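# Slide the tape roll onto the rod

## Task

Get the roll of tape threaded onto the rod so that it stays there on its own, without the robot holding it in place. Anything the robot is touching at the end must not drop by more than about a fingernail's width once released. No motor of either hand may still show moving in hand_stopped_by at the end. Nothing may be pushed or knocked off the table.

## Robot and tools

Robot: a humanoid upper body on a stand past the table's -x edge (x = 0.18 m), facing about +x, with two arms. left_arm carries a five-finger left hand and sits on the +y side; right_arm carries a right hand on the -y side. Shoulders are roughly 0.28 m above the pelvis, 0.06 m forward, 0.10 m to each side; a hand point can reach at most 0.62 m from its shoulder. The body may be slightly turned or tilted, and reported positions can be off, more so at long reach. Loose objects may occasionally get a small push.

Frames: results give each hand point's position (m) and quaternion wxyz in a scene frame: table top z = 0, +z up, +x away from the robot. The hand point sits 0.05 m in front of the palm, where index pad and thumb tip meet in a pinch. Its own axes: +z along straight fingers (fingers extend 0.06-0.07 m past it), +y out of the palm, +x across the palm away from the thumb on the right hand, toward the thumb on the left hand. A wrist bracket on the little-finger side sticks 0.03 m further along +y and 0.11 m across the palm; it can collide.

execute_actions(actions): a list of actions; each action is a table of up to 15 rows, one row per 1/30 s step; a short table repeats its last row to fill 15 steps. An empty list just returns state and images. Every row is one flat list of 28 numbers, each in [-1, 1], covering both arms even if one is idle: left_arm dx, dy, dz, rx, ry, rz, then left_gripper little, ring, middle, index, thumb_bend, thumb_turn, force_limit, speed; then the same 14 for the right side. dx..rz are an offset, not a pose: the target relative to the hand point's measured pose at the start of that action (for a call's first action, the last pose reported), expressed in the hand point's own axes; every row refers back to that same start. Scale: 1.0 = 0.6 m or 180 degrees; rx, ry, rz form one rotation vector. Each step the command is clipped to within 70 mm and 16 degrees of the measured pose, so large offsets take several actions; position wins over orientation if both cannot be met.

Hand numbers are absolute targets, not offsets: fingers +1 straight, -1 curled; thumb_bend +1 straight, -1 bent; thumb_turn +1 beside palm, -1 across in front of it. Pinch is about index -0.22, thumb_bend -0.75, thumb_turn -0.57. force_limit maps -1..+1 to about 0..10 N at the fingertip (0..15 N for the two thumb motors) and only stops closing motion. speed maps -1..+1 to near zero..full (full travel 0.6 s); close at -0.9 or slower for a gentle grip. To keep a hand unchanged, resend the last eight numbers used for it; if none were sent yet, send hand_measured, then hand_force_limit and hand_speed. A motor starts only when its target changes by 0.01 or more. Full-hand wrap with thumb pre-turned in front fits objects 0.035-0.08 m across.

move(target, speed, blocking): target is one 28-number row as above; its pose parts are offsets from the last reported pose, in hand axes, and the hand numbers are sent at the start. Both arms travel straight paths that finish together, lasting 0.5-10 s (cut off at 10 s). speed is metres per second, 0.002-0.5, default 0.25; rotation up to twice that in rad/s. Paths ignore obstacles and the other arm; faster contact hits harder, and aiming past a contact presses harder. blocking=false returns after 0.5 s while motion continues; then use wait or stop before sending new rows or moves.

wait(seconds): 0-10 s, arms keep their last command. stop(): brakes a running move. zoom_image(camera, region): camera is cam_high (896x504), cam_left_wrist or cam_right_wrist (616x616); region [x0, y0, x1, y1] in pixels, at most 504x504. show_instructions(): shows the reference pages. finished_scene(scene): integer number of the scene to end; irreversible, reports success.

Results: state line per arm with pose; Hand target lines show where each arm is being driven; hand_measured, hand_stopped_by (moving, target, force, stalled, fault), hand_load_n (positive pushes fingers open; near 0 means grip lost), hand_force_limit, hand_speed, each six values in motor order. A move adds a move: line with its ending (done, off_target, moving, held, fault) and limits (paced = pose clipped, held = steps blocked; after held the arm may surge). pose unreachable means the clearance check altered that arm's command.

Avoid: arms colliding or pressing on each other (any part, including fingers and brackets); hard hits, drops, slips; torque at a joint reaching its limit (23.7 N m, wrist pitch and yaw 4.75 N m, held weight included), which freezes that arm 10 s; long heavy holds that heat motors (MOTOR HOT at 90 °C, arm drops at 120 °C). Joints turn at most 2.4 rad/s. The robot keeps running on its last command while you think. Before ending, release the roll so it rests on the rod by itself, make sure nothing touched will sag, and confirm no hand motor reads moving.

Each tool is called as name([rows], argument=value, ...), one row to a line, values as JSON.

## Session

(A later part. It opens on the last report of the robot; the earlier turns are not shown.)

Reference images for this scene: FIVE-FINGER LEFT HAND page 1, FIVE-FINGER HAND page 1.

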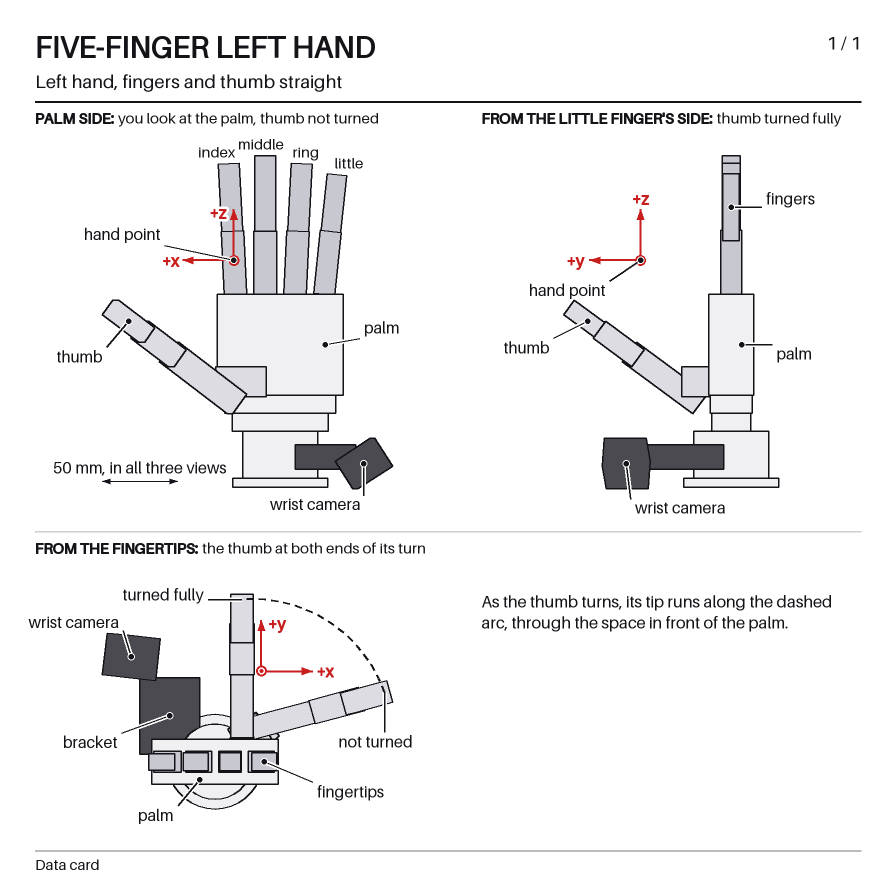

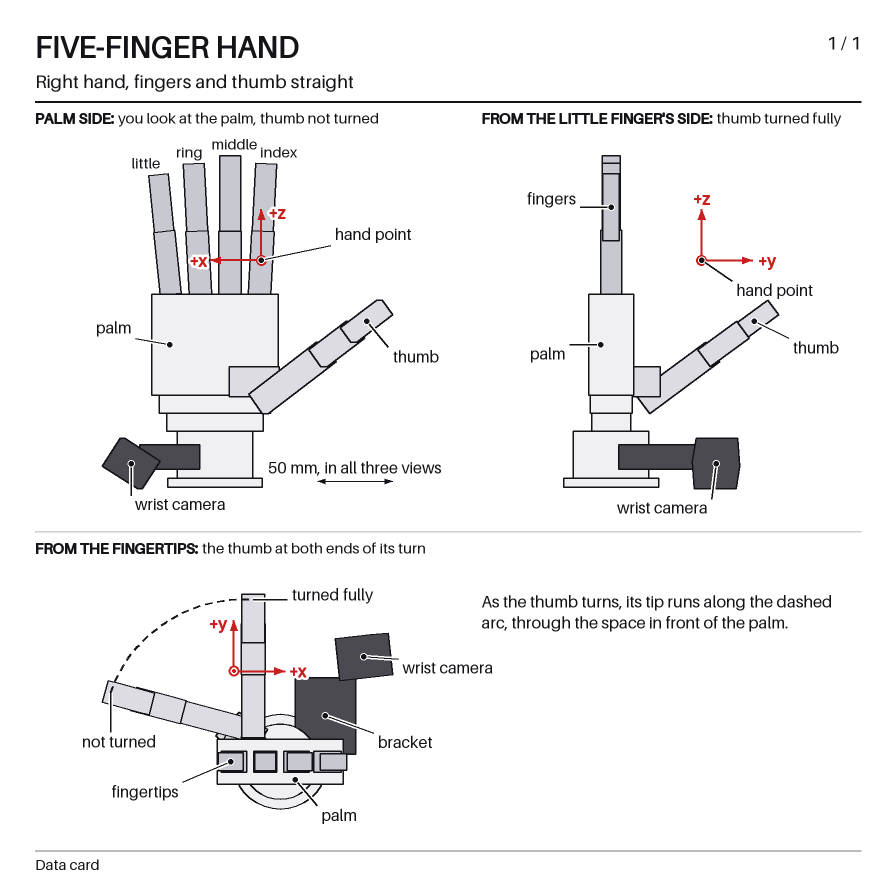

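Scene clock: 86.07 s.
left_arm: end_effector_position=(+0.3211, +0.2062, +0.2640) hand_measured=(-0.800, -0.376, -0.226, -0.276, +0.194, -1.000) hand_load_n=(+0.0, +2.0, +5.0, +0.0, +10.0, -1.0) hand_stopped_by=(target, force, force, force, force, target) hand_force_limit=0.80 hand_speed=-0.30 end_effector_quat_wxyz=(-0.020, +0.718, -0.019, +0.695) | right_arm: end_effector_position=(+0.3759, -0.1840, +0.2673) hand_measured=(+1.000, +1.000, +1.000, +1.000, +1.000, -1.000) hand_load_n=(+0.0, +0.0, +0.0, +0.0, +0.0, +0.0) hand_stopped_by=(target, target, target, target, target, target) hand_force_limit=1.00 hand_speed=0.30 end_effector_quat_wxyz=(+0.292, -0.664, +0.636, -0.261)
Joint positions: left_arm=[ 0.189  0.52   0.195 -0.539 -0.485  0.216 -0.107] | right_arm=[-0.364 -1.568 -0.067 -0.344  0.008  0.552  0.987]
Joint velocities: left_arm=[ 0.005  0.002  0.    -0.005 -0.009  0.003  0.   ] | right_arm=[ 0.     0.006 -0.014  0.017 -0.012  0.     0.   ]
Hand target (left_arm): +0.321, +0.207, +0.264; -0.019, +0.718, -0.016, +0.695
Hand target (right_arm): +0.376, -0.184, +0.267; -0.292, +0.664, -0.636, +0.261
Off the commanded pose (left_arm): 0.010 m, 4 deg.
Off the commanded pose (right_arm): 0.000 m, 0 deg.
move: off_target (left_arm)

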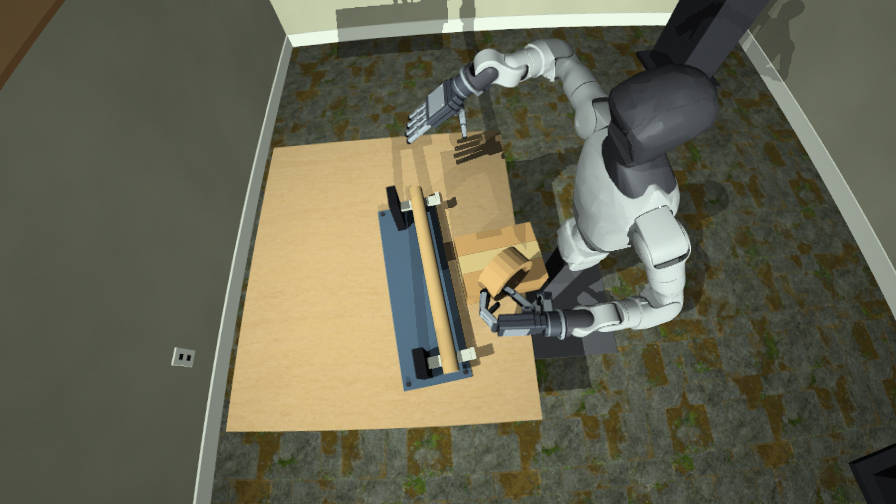

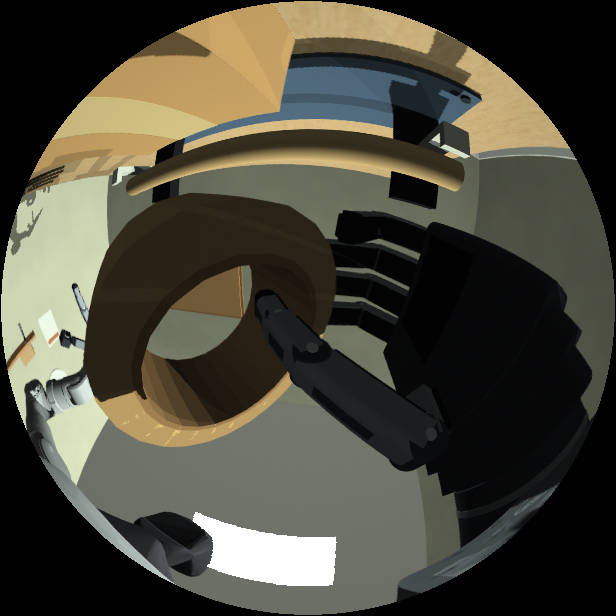

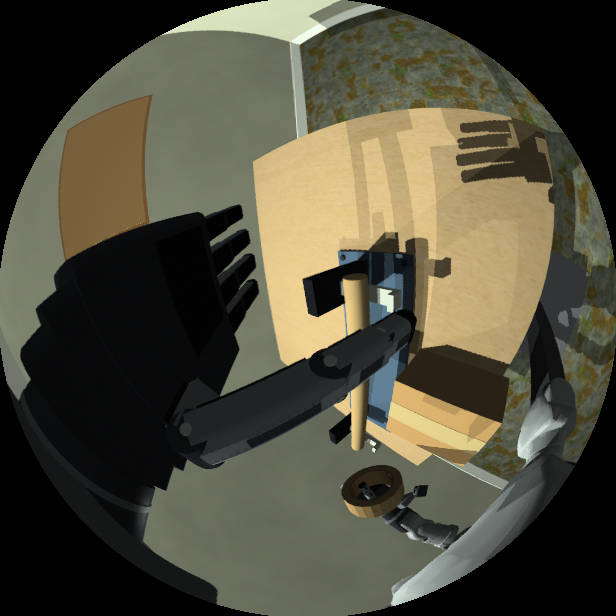

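move(target=[0,-0.07,0,-0.11,0,0,-0.8,-0.8,-0.8,-0.8,-0.3,-1,0.8,-0.3,-0.25,0.027,0.148,0,0,0,1,1,1,1,1,-1,1,0.3], speed=0.1)

zoom_image(camera="cam_high", region=[350,130,610,390])

Scene clock: 97.77 s.
left_arm: end_effector_position=(+0.3249, +0.2461, +0.2704) hand_measured=(-0.800, -0.376, -0.226, -0.276, +0.194, -1.000) hand_load_n=(+0.0, +2.0, +5.0, +0.0, +10.0, -1.0) hand_stopped_by=(target, force, force, force, force, target) hand_force_limit=0.80 hand_speed=-0.30 end_effector_quat_wxyz=(+0.107, +0.707, -0.135, +0.686) | right_arm: end_effector_position=(+0.4228, -0.0282, +0.1925) hand_measured=(+1.000, +1.000, +1.000, +1.000, +1.000, -1.000) hand_load_n=(+0.0, +0.0, +0.0, +0.0, +0.0, +0.0) hand_stopped_by=(target, target, target, target, target, target) hand_force_limit=1.00 hand_speed=0.30 end_effector_quat_wxyz=(+0.285, -0.673, +0.634, -0.251)
Joint positions: left_arm=[-0.097  0.762  0.328  0.068 -0.667  0.074 -0.762] | right_arm=[-1.179 -0.811  0.892 -0.161 -0.51   1.107  1.044]
Joint velocities: left_arm=[ 0.     0.    -0.005 -0.008 -0.003  0.    -0.004] | right_arm=[ 0.003 -0.017 -0.009 -0.011  0.005  0.    -0.002]
Hand target (left_arm): +0.325, +0.247, +0.272; +0.107, +0.705, -0.135, +0.688
Hand target (right_arm): +0.425, -0.030, +0.194; -0.286, +0.671, -0.634, +0.256
Off the commanded pose (left_arm): 0.006 m, 1 deg.
Off the commanded pose (right_arm): 0.006 m, 2 deg.
move: off_target (left_arm, right_arm)

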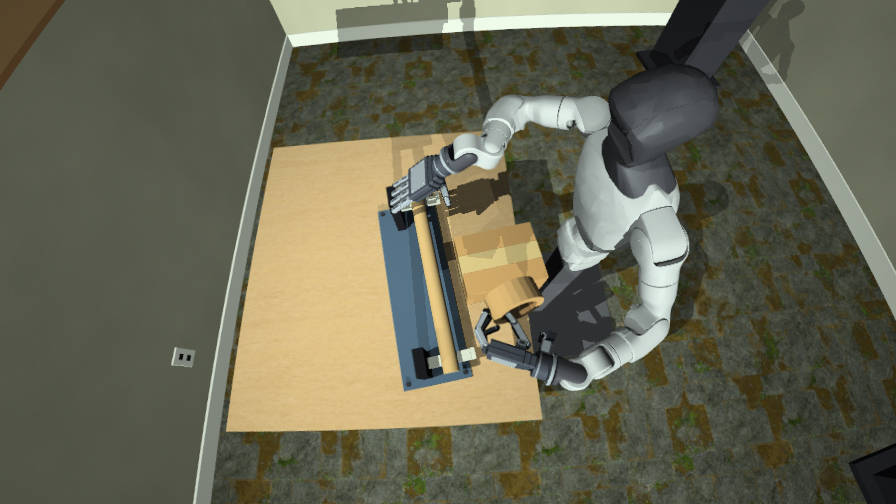

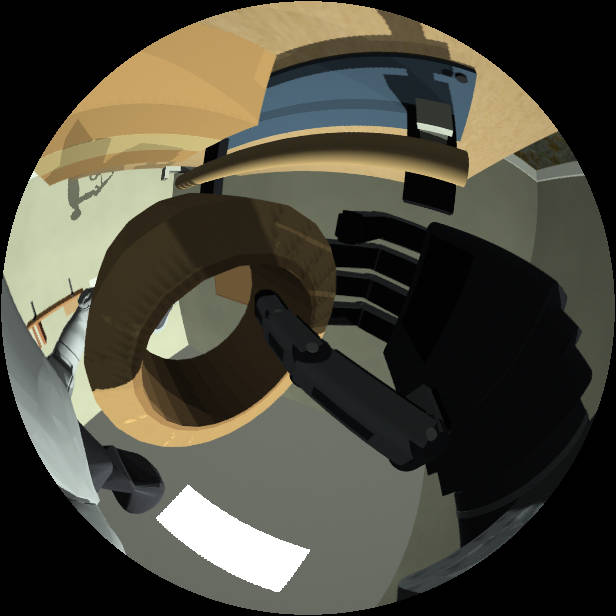

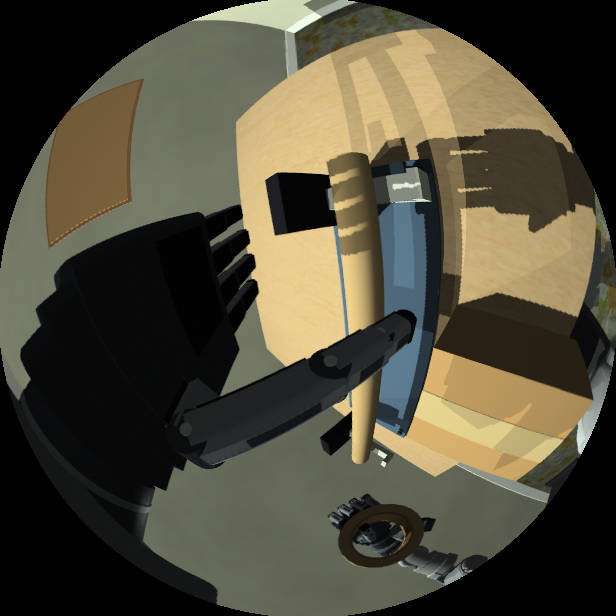

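Region (350, 130, 610, 390) of cam_high's 896x504 image, scaled by 1.938, with more detail than that image has.

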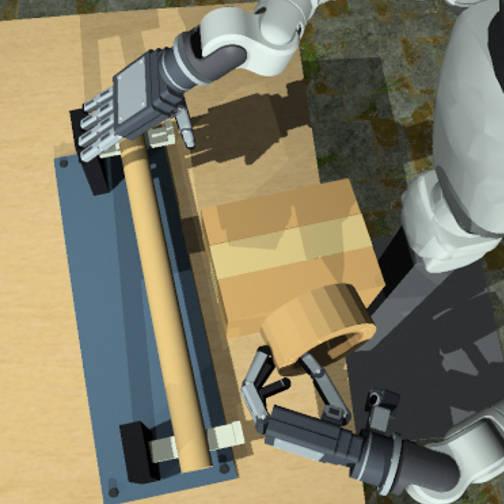

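move(target=[0,0,0,0,0,0,-0.8,-0.8,-0.8,-0.8,-0.3,-1,0.8,-0.3,-0.07,0.035,0.055,0,0,0,1,1,1,1,1,-1,1,0.3], speed=0.04)

zoom_image(camera="cam_high", region=[350,130,610,390])

Scene clock: 108.93 s.
left_arm: end_effector_position=(+0.3249, +0.2461, +0.2704) hand_measured=(-0.800, -0.376, -0.226, -0.276, +0.194, -1.000) hand_load_n=(+0.0, +2.0, +5.0, +0.0, +10.0, -1.0) hand_stopped_by=(target, force, force, force, force, target) hand_force_limit=0.80 hand_speed=-0.30 end_effector_quat_wxyz=(+0.107, +0.707, -0.135, +0.686) | right_arm: end_effector_position=(+0.4295, +0.0149, +0.1537) hand_measured=(+1.000, +1.000, +1.000, +1.000, +1.000, -1.000) hand_load_n=(+0.0, +0.0, +0.0, +0.0, +0.0, +0.0) hand_stopped_by=(target, target, target, target, target, target) hand_force_limit=1.00 hand_speed=0.30 end_effector_quat_wxyz=(+0.284, -0.672, +0.639, -0.246)
Joint positions: left_arm=[-0.097  0.762  0.328  0.068 -0.667  0.074 -0.763] | right_arm=[-1.187 -0.555  0.953  0.077 -0.523  1.114  0.903]
Joint velocities: left_arm=[0.015 0.    0.012 0.    0.009 0.    0.   ] | right_arm=[ 0.005 -0.003 -0.006 -0.002 -0.014  0.    -0.001]
Hand target (left_arm): +0.325, +0.246, +0.270; +0.107, +0.707, -0.135, +0.686
Hand target (right_arm): +0.431, +0.015, +0.154; -0.285, +0.672, -0.637, +0.248
Off the commanded pose (left_arm): 0.000 m, 0 deg.
Off the commanded pose (right_arm): 0.002 m, 1 deg.
move: done

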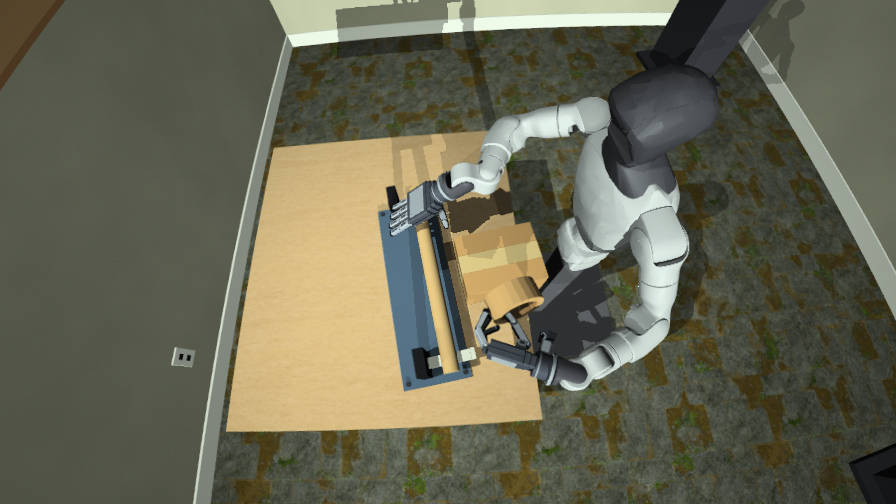

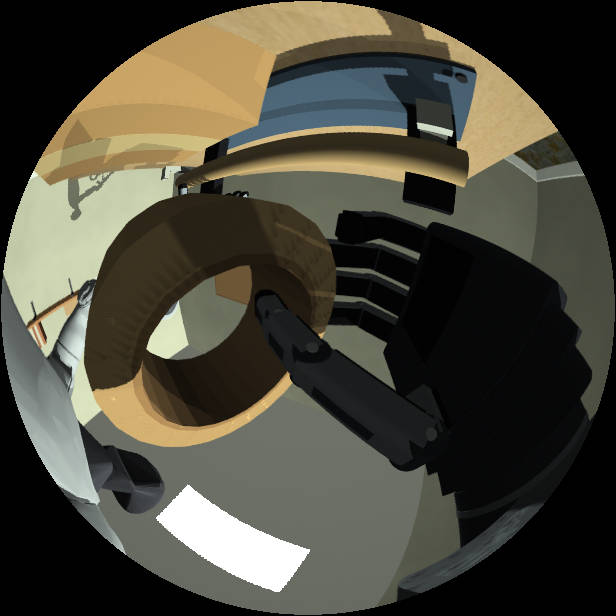

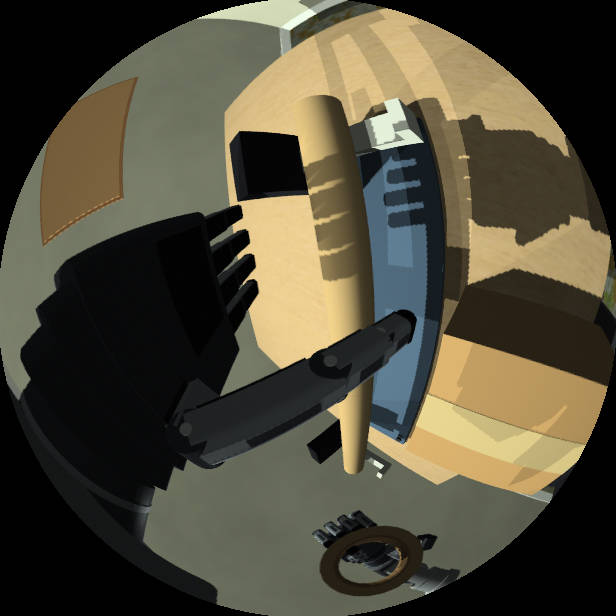

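Region (350, 130, 610, 390) of cam_high's 896x504 image, scaled by 1.938, with more detail than that image has.

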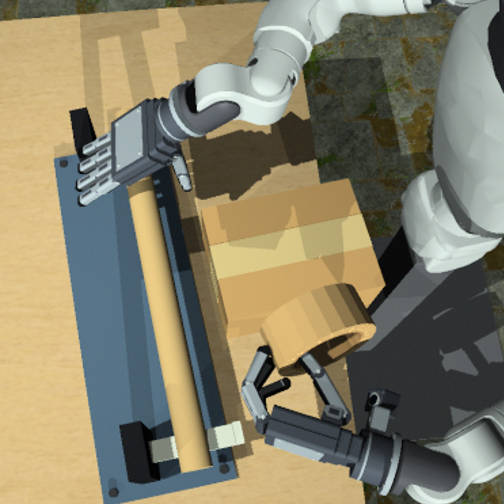

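move(target=[0,0,0,0,0,0,-0.8,-0.8,-0.8,-0.8,-0.3,-1,0.8,-0.3,0,0.06,0.06,0,0,0,1,1,1,1,1,-1,1,0.3], speed=0.03)

Scene clock: 114.60 s.
left_arm: end_effector_position=(+0.3249, +0.2461, +0.2704) hand_measured=(-0.800, -0.376, -0.226, -0.276, +0.194, -1.000) hand_load_n=(+0.0, +2.0, +5.0, +0.0, +10.0, -1.0) hand_stopped_by=(target, force, force, force, force, target) hand_force_limit=0.80 hand_speed=-0.30 end_effector_quat_wxyz=(+0.107, +0.707, -0.135, +0.686) | right_arm: end_effector_position=(+0.4320, +0.0153, +0.1040) hand_measured=(+1.000, +1.000, +1.000, +1.000, +1.000, -1.000) hand_load_n=(+0.0, +0.0, +0.0, +0.0, +0.0, +0.0) hand_stopped_by=(target, target, target, target, target, target) hand_force_limit=1.00 hand_speed=0.30 end_effector_quat_wxyz=(+0.286, -0.668, +0.642, -0.246)
Joint positions: left_arm=[-0.097  0.762  0.328  0.068 -0.667  0.074 -0.763] | right_arm=[-1.055 -0.448  0.908  0.243 -0.523  0.991  0.71 ]
Joint velocities: left_arm=[ 0.009 -0.006 -0.002 -0.002 -0.003  0.     0.   ] | right_arm=[ 0.005  0.    -0.002 -0.002  0.011 -0.003  0.   ]
Hand target (left_arm): +0.325, +0.246, +0.270; +0.107, +0.707, -0.135, +0.686
Hand target (right_arm): +0.432, +0.016, +0.104; -0.287, +0.667, -0.643, +0.243
Off the commanded pose (left_arm): 0.000 m, 0 deg.
Off the commanded pose (right_arm): 0.004 m, 1 deg.
move: off_target (right_arm)

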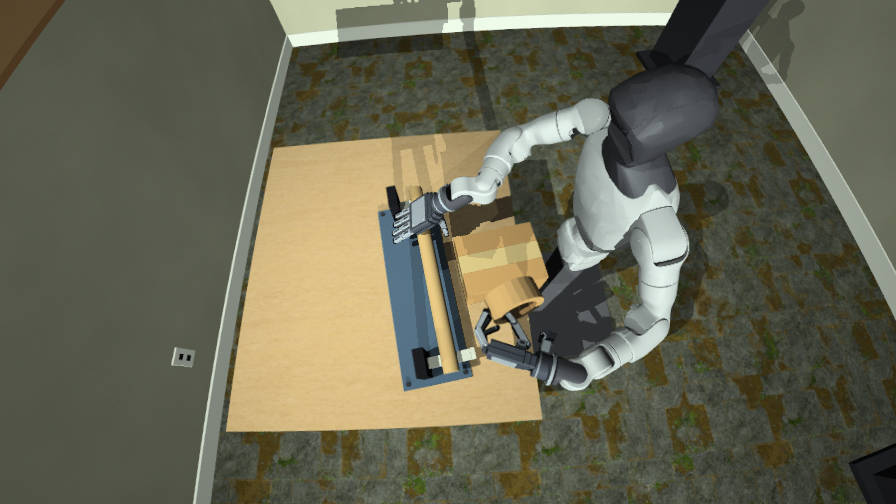

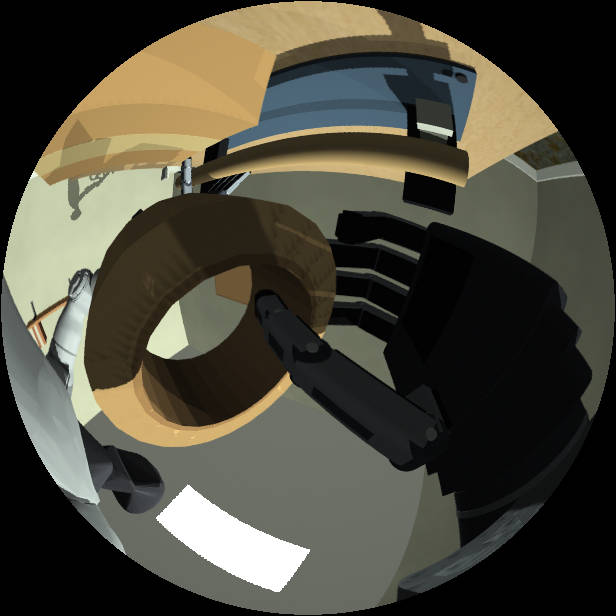

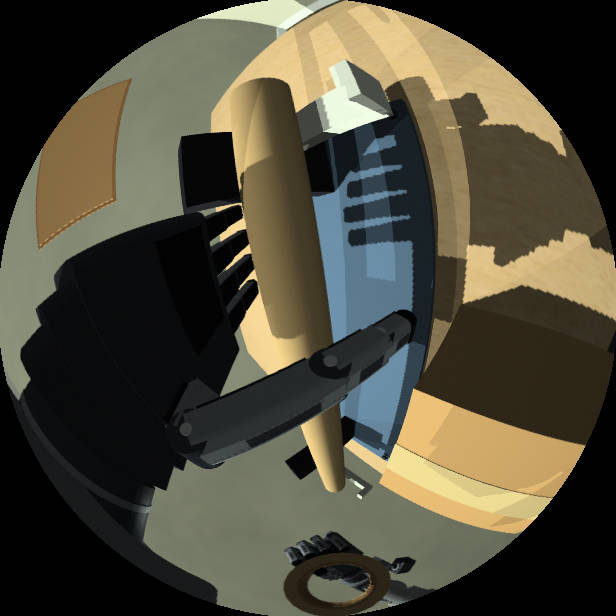

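move(target=[0,0,0,0,0,0,-0.8,-0.8,-0.8,-0.8,-0.3,-1,0.8,-0.3,0,0.015,0.04,0,0,0,1,1,1,1,1,-1,1,0.3], speed=0.02)

move(target=[0,0,0,0,0,0,-0.8,-0.8,-0.8,-0.8,-0.3,-1,0.8,-0.3,0,0,0,0,0,0,-0.9,-0.9,-0.9,-0.9,-0.6,-1,1,-0.3])

Scene clock: 119.93 s.
left_arm: end_effector_position=(+0.3249, +0.2461, +0.2704) hand_measured=(-0.800, -0.376, -0.226, -0.276, +0.194, -1.000) hand_load_n=(+0.0, +2.0, +5.0, +0.0, +10.0, -1.0) hand_stopped_by=(target, force, force, force, force, target) hand_force_limit=0.80 hand_speed=-0.30 end_effector_quat_wxyz=(+0.107, +0.707, -0.135, +0.686) | right_arm: end_effector_position=(+0.4442, +0.0155, +0.0818) hand_measured=(+1.000, +1.000, +1.000, +1.000, +1.000, -1.000) hand_load_n=(+0.0, +0.0, +0.0, +0.0, +0.0, +0.0) hand_stopped_by=(target, target, target, target, target, target) hand_force_limit=1.00 hand_speed=0.30 end_effector_quat_wxyz=(+0.287, -0.666, +0.643, -0.247)
Joint positions: left_arm=[-0.097  0.762  0.328  0.068 -0.667  0.074 -0.763] | right_arm=[-1.047 -0.367  0.867  0.462 -0.506  0.845  0.601]
Joint velocities: left_arm=[ 0.005 -0.005  0.003 -0.005  0.017  0.     0.   ] | right_arm=[ 0.005 -0.003 -0.011 -0.009 -0.009 -0.004  0.   ]
Hand target (left_arm): +0.325, +0.246, +0.270; +0.107, +0.707, -0.135, +0.686
Hand target (right_arm): +0.444, +0.017, +0.081; -0.288, +0.666, -0.644, +0.245
Off the commanded pose (left_arm): 0.000 m, 0 deg.
Off the commanded pose (right_arm): 0.003 m, 0 deg.
move: done

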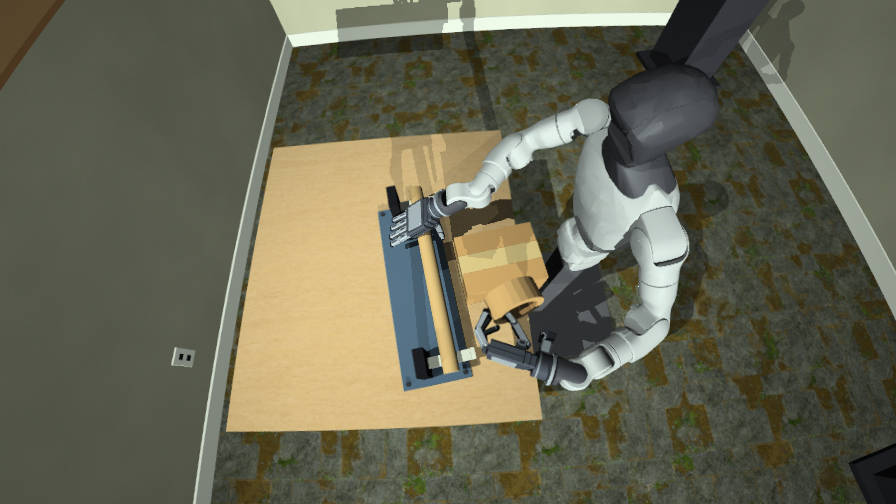

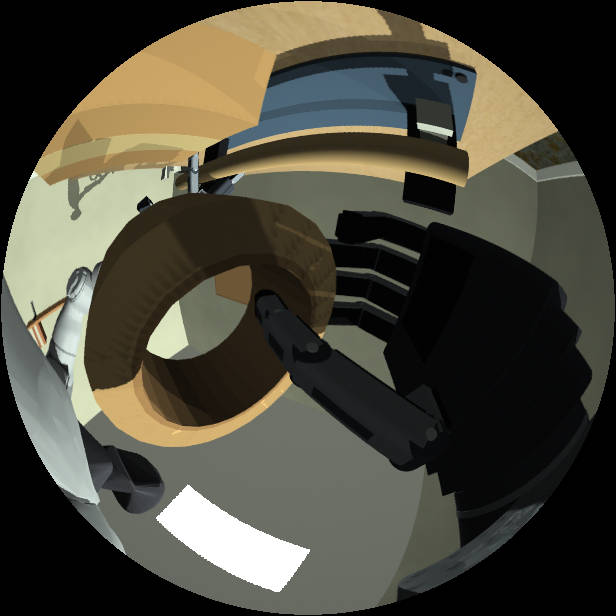

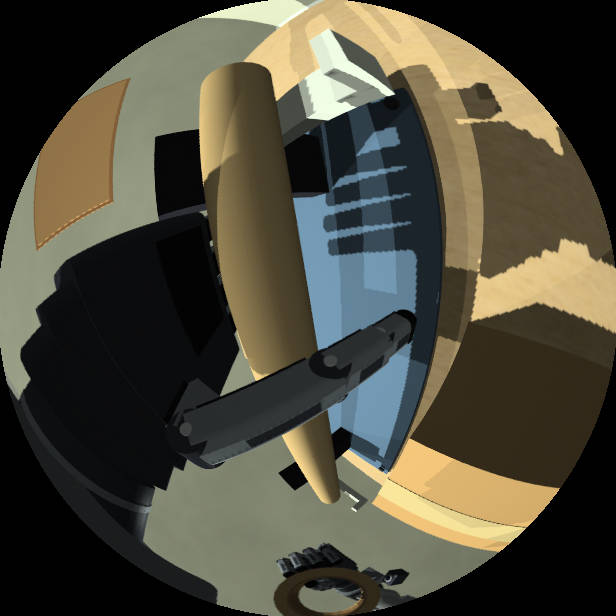

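Scene clock: 121.80 s.
left_arm: end_effector_position=(+0.3249, +0.2461, +0.2704) hand_measured=(-0.800, -0.376, -0.226, -0.276, +0.194, -1.000) hand_load_n=(+0.0, +2.0, +5.0, +0.0, +10.0, -1.0) hand_stopped_by=(target, force, force, force, force, target) hand_force_limit=0.80 hand_speed=-0.30 end_effector_quat_wxyz=(+0.107, +0.707, -0.135, +0.686) | right_arm: end_effector_position=(+0.4421, +0.0168, +0.0800) hand_measured=(-0.832, -0.818, -0.582, -0.820, -0.030, -1.000) hand_load_n=(+12.0, +9.0, +11.5, +6.5, +14.5, +1.5) hand_stopped_by=(force, force, force, force, force, target) hand_force_limit=1.00 hand_speed=-0.30 end_effector_quat_wxyz=(+0.286, -0.669, +0.641, -0.244)
Joint positions: left_arm=[-0.097  0.762  0.328  0.068 -0.667  0.074 -0.763] | right_arm=[-1.044 -0.365  0.869  0.461 -0.506  0.84   0.604]
Joint velocities: left_arm=[-0.002  0.012 -0.003 -0.003  0.002  0.     0.   ] | right_arm=[ 0.002 -0.014 -0.003  0.003 -0.006  0.     0.   ]
Hand target (left_arm): +0.325, +0.246, +0.270; +0.107, +0.707, -0.135, +0.686
Hand target (right_arm): +0.444, +0.016, +0.082; -0.287, +0.666, -0.643, +0.247
Off the commanded pose (left_arm): 0.000 m, 0 deg.
Off the commanded pose (right_arm): 0.003 m, 1 deg.
move: done

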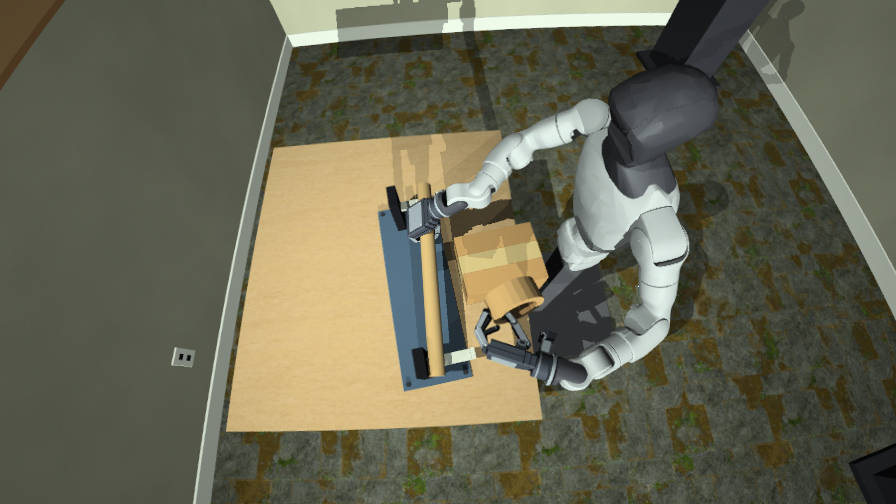

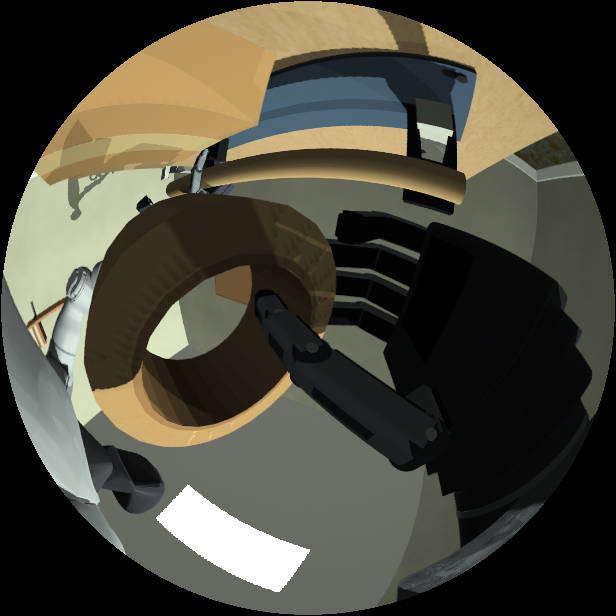

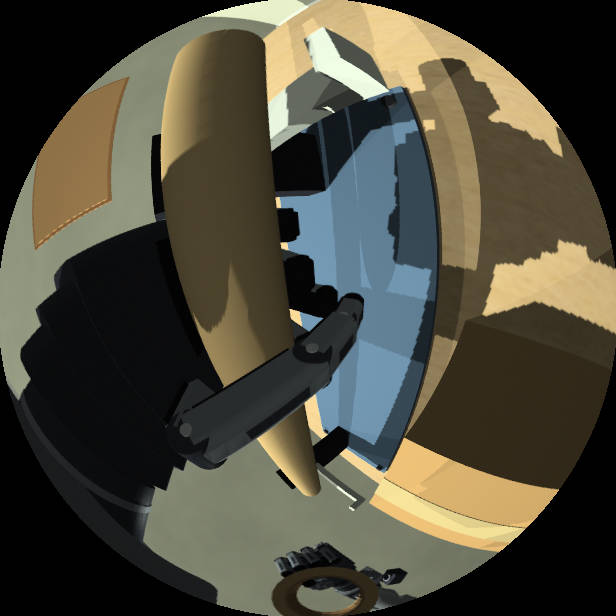

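move(target=[0,0,0,0,0,0,-0.8,-0.8,-0.8,-0.8,-0.3,-1,0.8,-0.3,0,-0.09,-0.12,0,0,0,-0.9,-0.9,-0.9,-0.9,-0.6,-1,1,-0.3], speed=0.04)

move(target=[0,0,0,0,0,0,-0.8,-0.8,-0.8,-0.8,-0.3,-1,0.8,-0.3,0.3,0,-0.03,0,0,0,-0.9,-0.9,-0.9,-0.9,-0.6,-1,1,-0.3], speed=0.07)

Scene clock: 130.53 s.
left_arm: end_effector_position=(+0.3249, +0.2461, +0.2704) hand_measured=(-0.800, -0.376, -0.226, -0.276, +0.194, -1.000) hand_load_n=(+0.0, +2.0, +5.0, +0.0, +10.0, -1.0) hand_stopped_by=(target, force, force, force, force, target) hand_force_limit=0.80 hand_speed=-0.30 end_effector_quat_wxyz=(+0.107, +0.707, -0.135, +0.686) | right_arm: end_effector_position=(+0.4257, +0.0152, +0.1677) hand_measured=(-0.832, -0.818, -0.582, -0.820, -0.030, -1.000) hand_load_n=(+11.5, +9.0, +12.0, +6.5, +14.0, +1.5) hand_stopped_by=(force, force, force, force, force, target) hand_force_limit=1.00 hand_speed=-0.30 end_effector_quat_wxyz=(+0.282, -0.677, +0.634, -0.247)
Joint positions: left_arm=[-0.097  0.762  0.328  0.068 -0.667  0.074 -0.763] | right_arm=[-1.229 -0.584  0.972  0.026 -0.537  1.148  0.973]
Joint velocities: left_arm=[-0.006 -0.003 -0.008  0.     0.006  0.     0.   ] | right_arm=[ 0.006 -0.002  0.008 -0.009 -0.002  0.001  0.   ]
Hand target (left_arm): +0.325, +0.246, +0.270; +0.107, +0.707, -0.135, +0.686
Hand target (right_arm): +0.426, +0.014, +0.168; -0.281, +0.676, -0.634, +0.248
Off the commanded pose (left_arm): 0.000 m, 0 deg.
Off the commanded pose (right_arm): 0.006 m, 1 deg.
move: off_target (right_arm)

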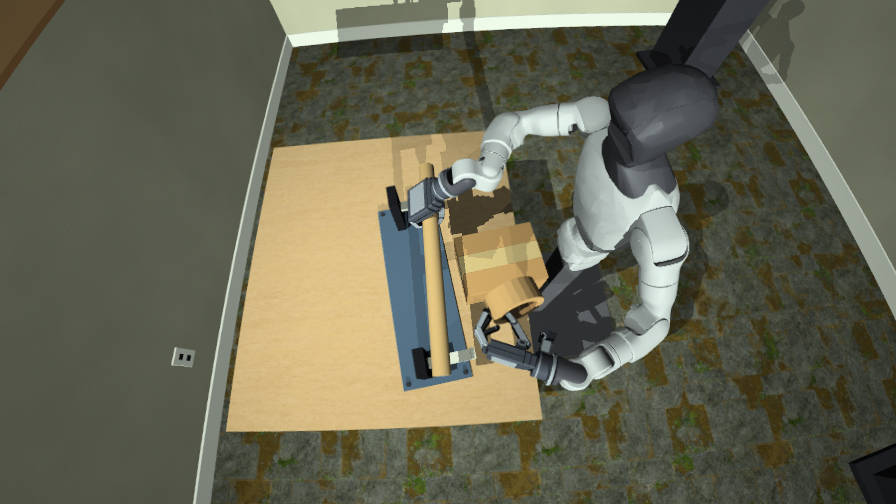

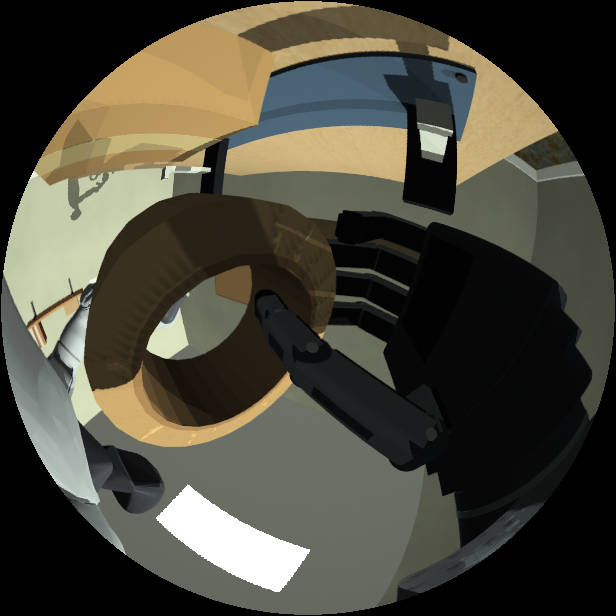

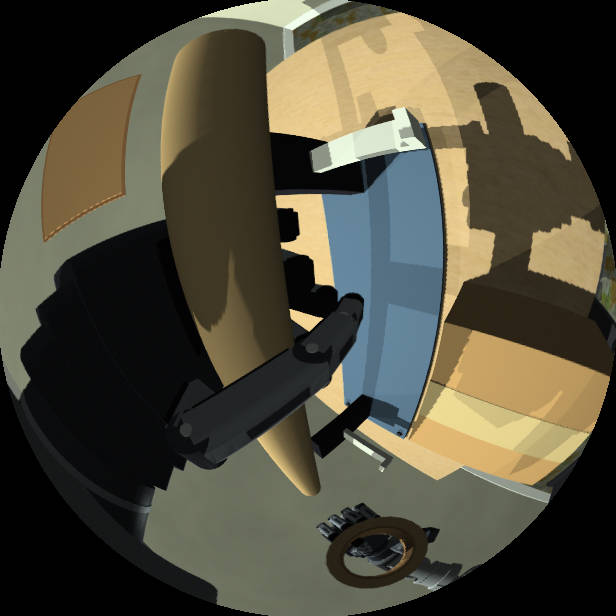

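Scene clock: 133.43 s.
left_arm: end_effector_position=(+0.3249, +0.2461, +0.2704) hand_measured=(-0.800, -0.376, -0.226, -0.276, +0.194, -1.000) hand_load_n=(+0.0, +2.0, +5.0, +0.0, +10.0, -1.0) hand_stopped_by=(target, force, force, force, force, target) hand_force_limit=0.80 hand_speed=-0.30 end_effector_quat_wxyz=(+0.107, +0.707, -0.135, +0.686) | right_arm: end_effector_position=(+0.4235, -0.1658, +0.1832) hand_measured=(-0.832, -0.818, -0.582, -0.820, -0.030, -1.000) hand_load_n=(+11.5, +9.0, +12.0, +6.5, +14.0, +1.5) hand_stopped_by=(force, force, force, force, force, target) hand_force_limit=1.00 hand_speed=-0.30 end_effector_quat_wxyz=(+0.290, -0.670, +0.635, -0.253)
Joint positions: left_arm=[-0.097  0.762  0.328  0.068 -0.667  0.074 -0.763] | right_arm=[-0.708 -1.239  0.462 -0.045 -0.221  0.471  0.817]
Joint velocities: left_arm=[ 0.     0.005  0.008  0.    -0.002  0.     0.   ] | right_arm=[ 0.    -0.002 -0.023  0.002  0.     0.     0.   ]
Hand target (left_arm): +0.325, +0.246, +0.270; +0.107, +0.707, -0.135, +0.686
Hand target (right_arm): +0.423, -0.165, +0.183; -0.292, +0.669, -0.635, +0.251
Off the commanded pose (left_arm): 0.000 m, 0 deg.
Off the commanded pose (right_arm): 0.007 m, 1 deg.
move: off_target (right_arm)

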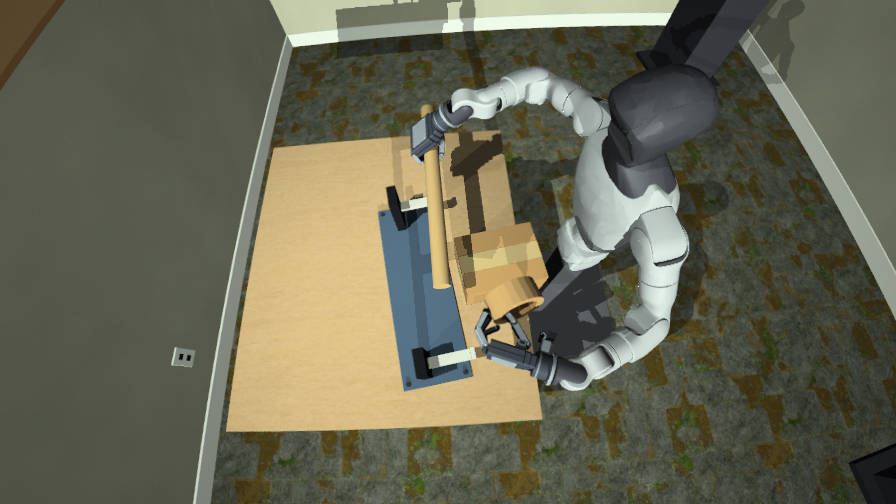

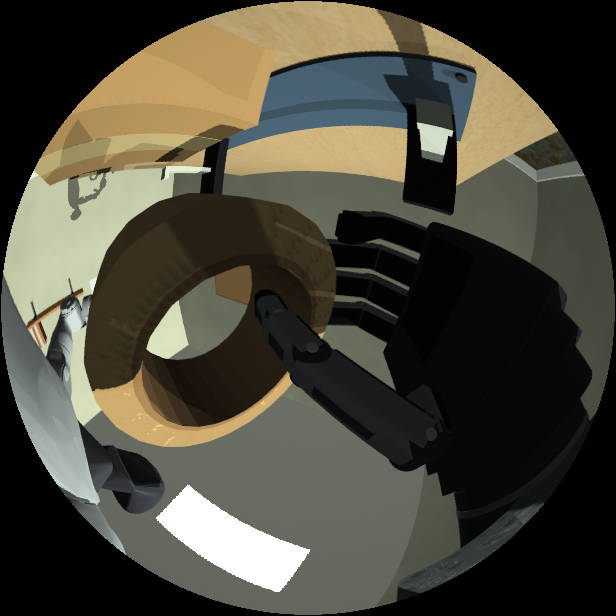

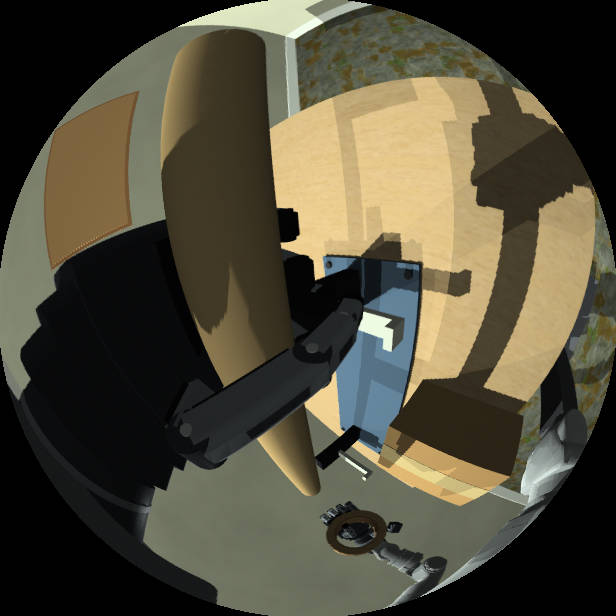

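move(target=[-0.05,-0.05,0.09,0.07,0,0,-0.8,-0.8,-0.8,-0.8,-0.3,-1,0.8,-0.3,0,0.045,-0.047,0,0,0,-0.9,-0.9,-0.9,-0.9,-0.6,-1,1,-0.3], speed=0.04)

zoom_image(camera="cam_high", region=[380,200,580,400])

Scene clock: 145.10 s.
left_arm: end_effector_position=(+0.3833, +0.2596, +0.2383) hand_measured=(-0.800, -0.376, -0.226, -0.276, +0.194, -1.000) hand_load_n=(+0.0, +2.0, +5.0, +0.0, +10.0, -1.0) hand_stopped_by=(target, force, force, force, force, target) hand_force_limit=0.80 hand_speed=-0.30 end_effector_quat_wxyz=(+0.029, +0.716, -0.053, +0.696) | right_arm: end_effector_position=(+0.3843, -0.1693, +0.1828) hand_measured=(-0.832, -0.818, -0.582, -0.820, -0.030, -1.000) hand_load_n=(+11.5, +9.0, +12.0, +6.5, +14.0, +1.5) hand_stopped_by=(force, force, force, force, force, target) hand_force_limit=1.00 hand_speed=-0.30 end_effector_quat_wxyz=(+0.289, -0.668, +0.637, -0.255)
Joint positions: left_arm=[-0.273  0.603  0.211  0.254 -0.489 -0.022 -0.509] | right_arm=[-0.416 -1.341  0.263 -0.338 -0.174  0.599  0.78 ]
Joint velocities: left_arm=[-0.003  0.008  0.005 -0.003 -0.011 -0.003  0.003] | right_arm=[ 0.003 -0.008 -0.02   0.009 -0.009  0.001  0.   ]
Hand target (left_arm): +0.384, +0.259, +0.238; +0.028, +0.716, -0.054, +0.696
Hand target (right_arm): +0.384, -0.169, +0.183; -0.290, +0.667, -0.637, +0.254
Off the commanded pose (left_arm): 0.003 m, 1 deg.
Off the commanded pose (right_arm): 0.001 m, 0 deg.
move: done

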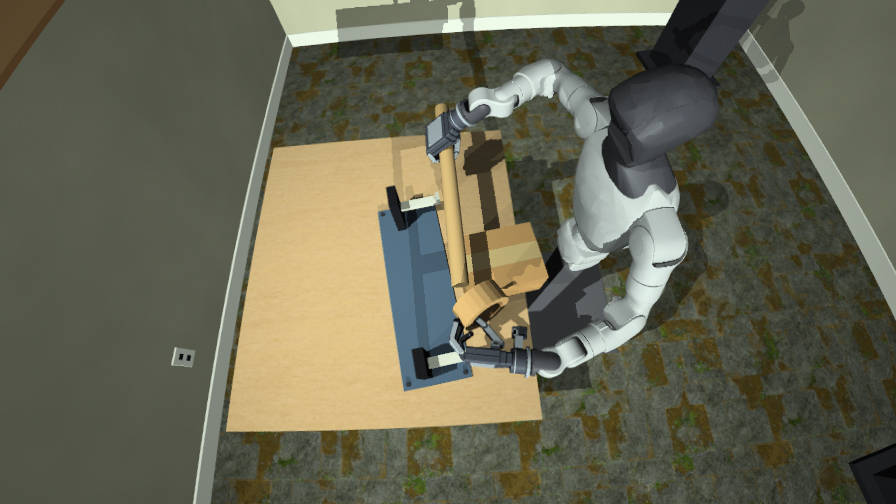

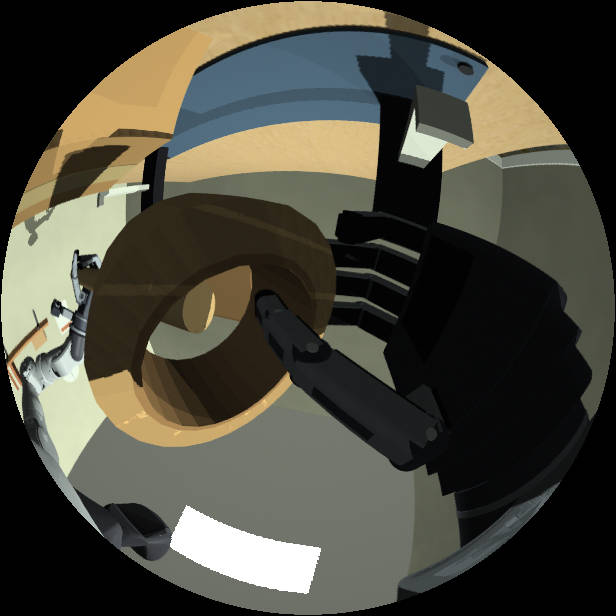

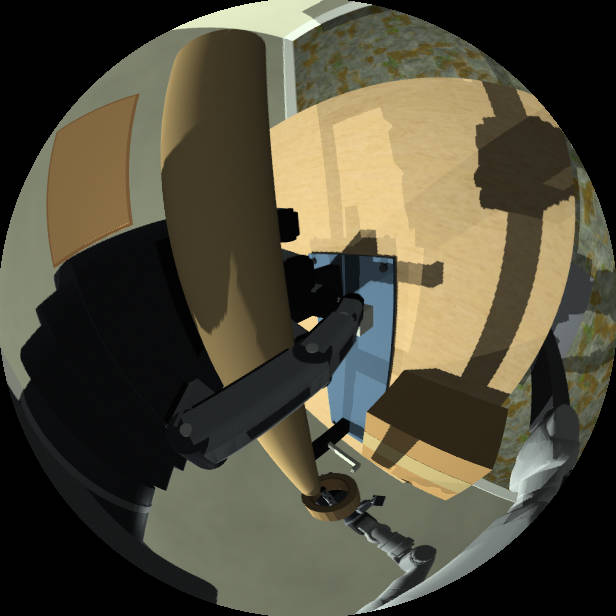

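Region (380, 200, 580, 400) of cam_high's 896x504 image, scaled by 2.520, with more detail than that image has.

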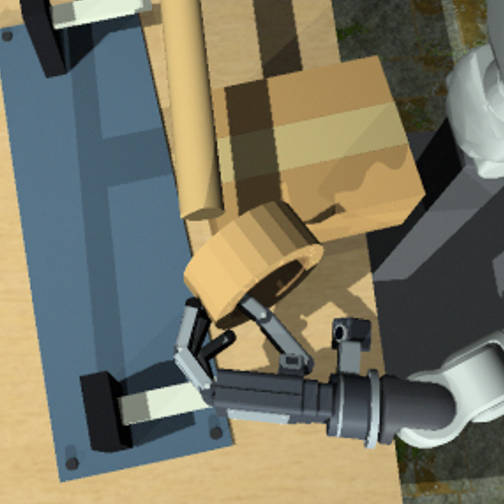

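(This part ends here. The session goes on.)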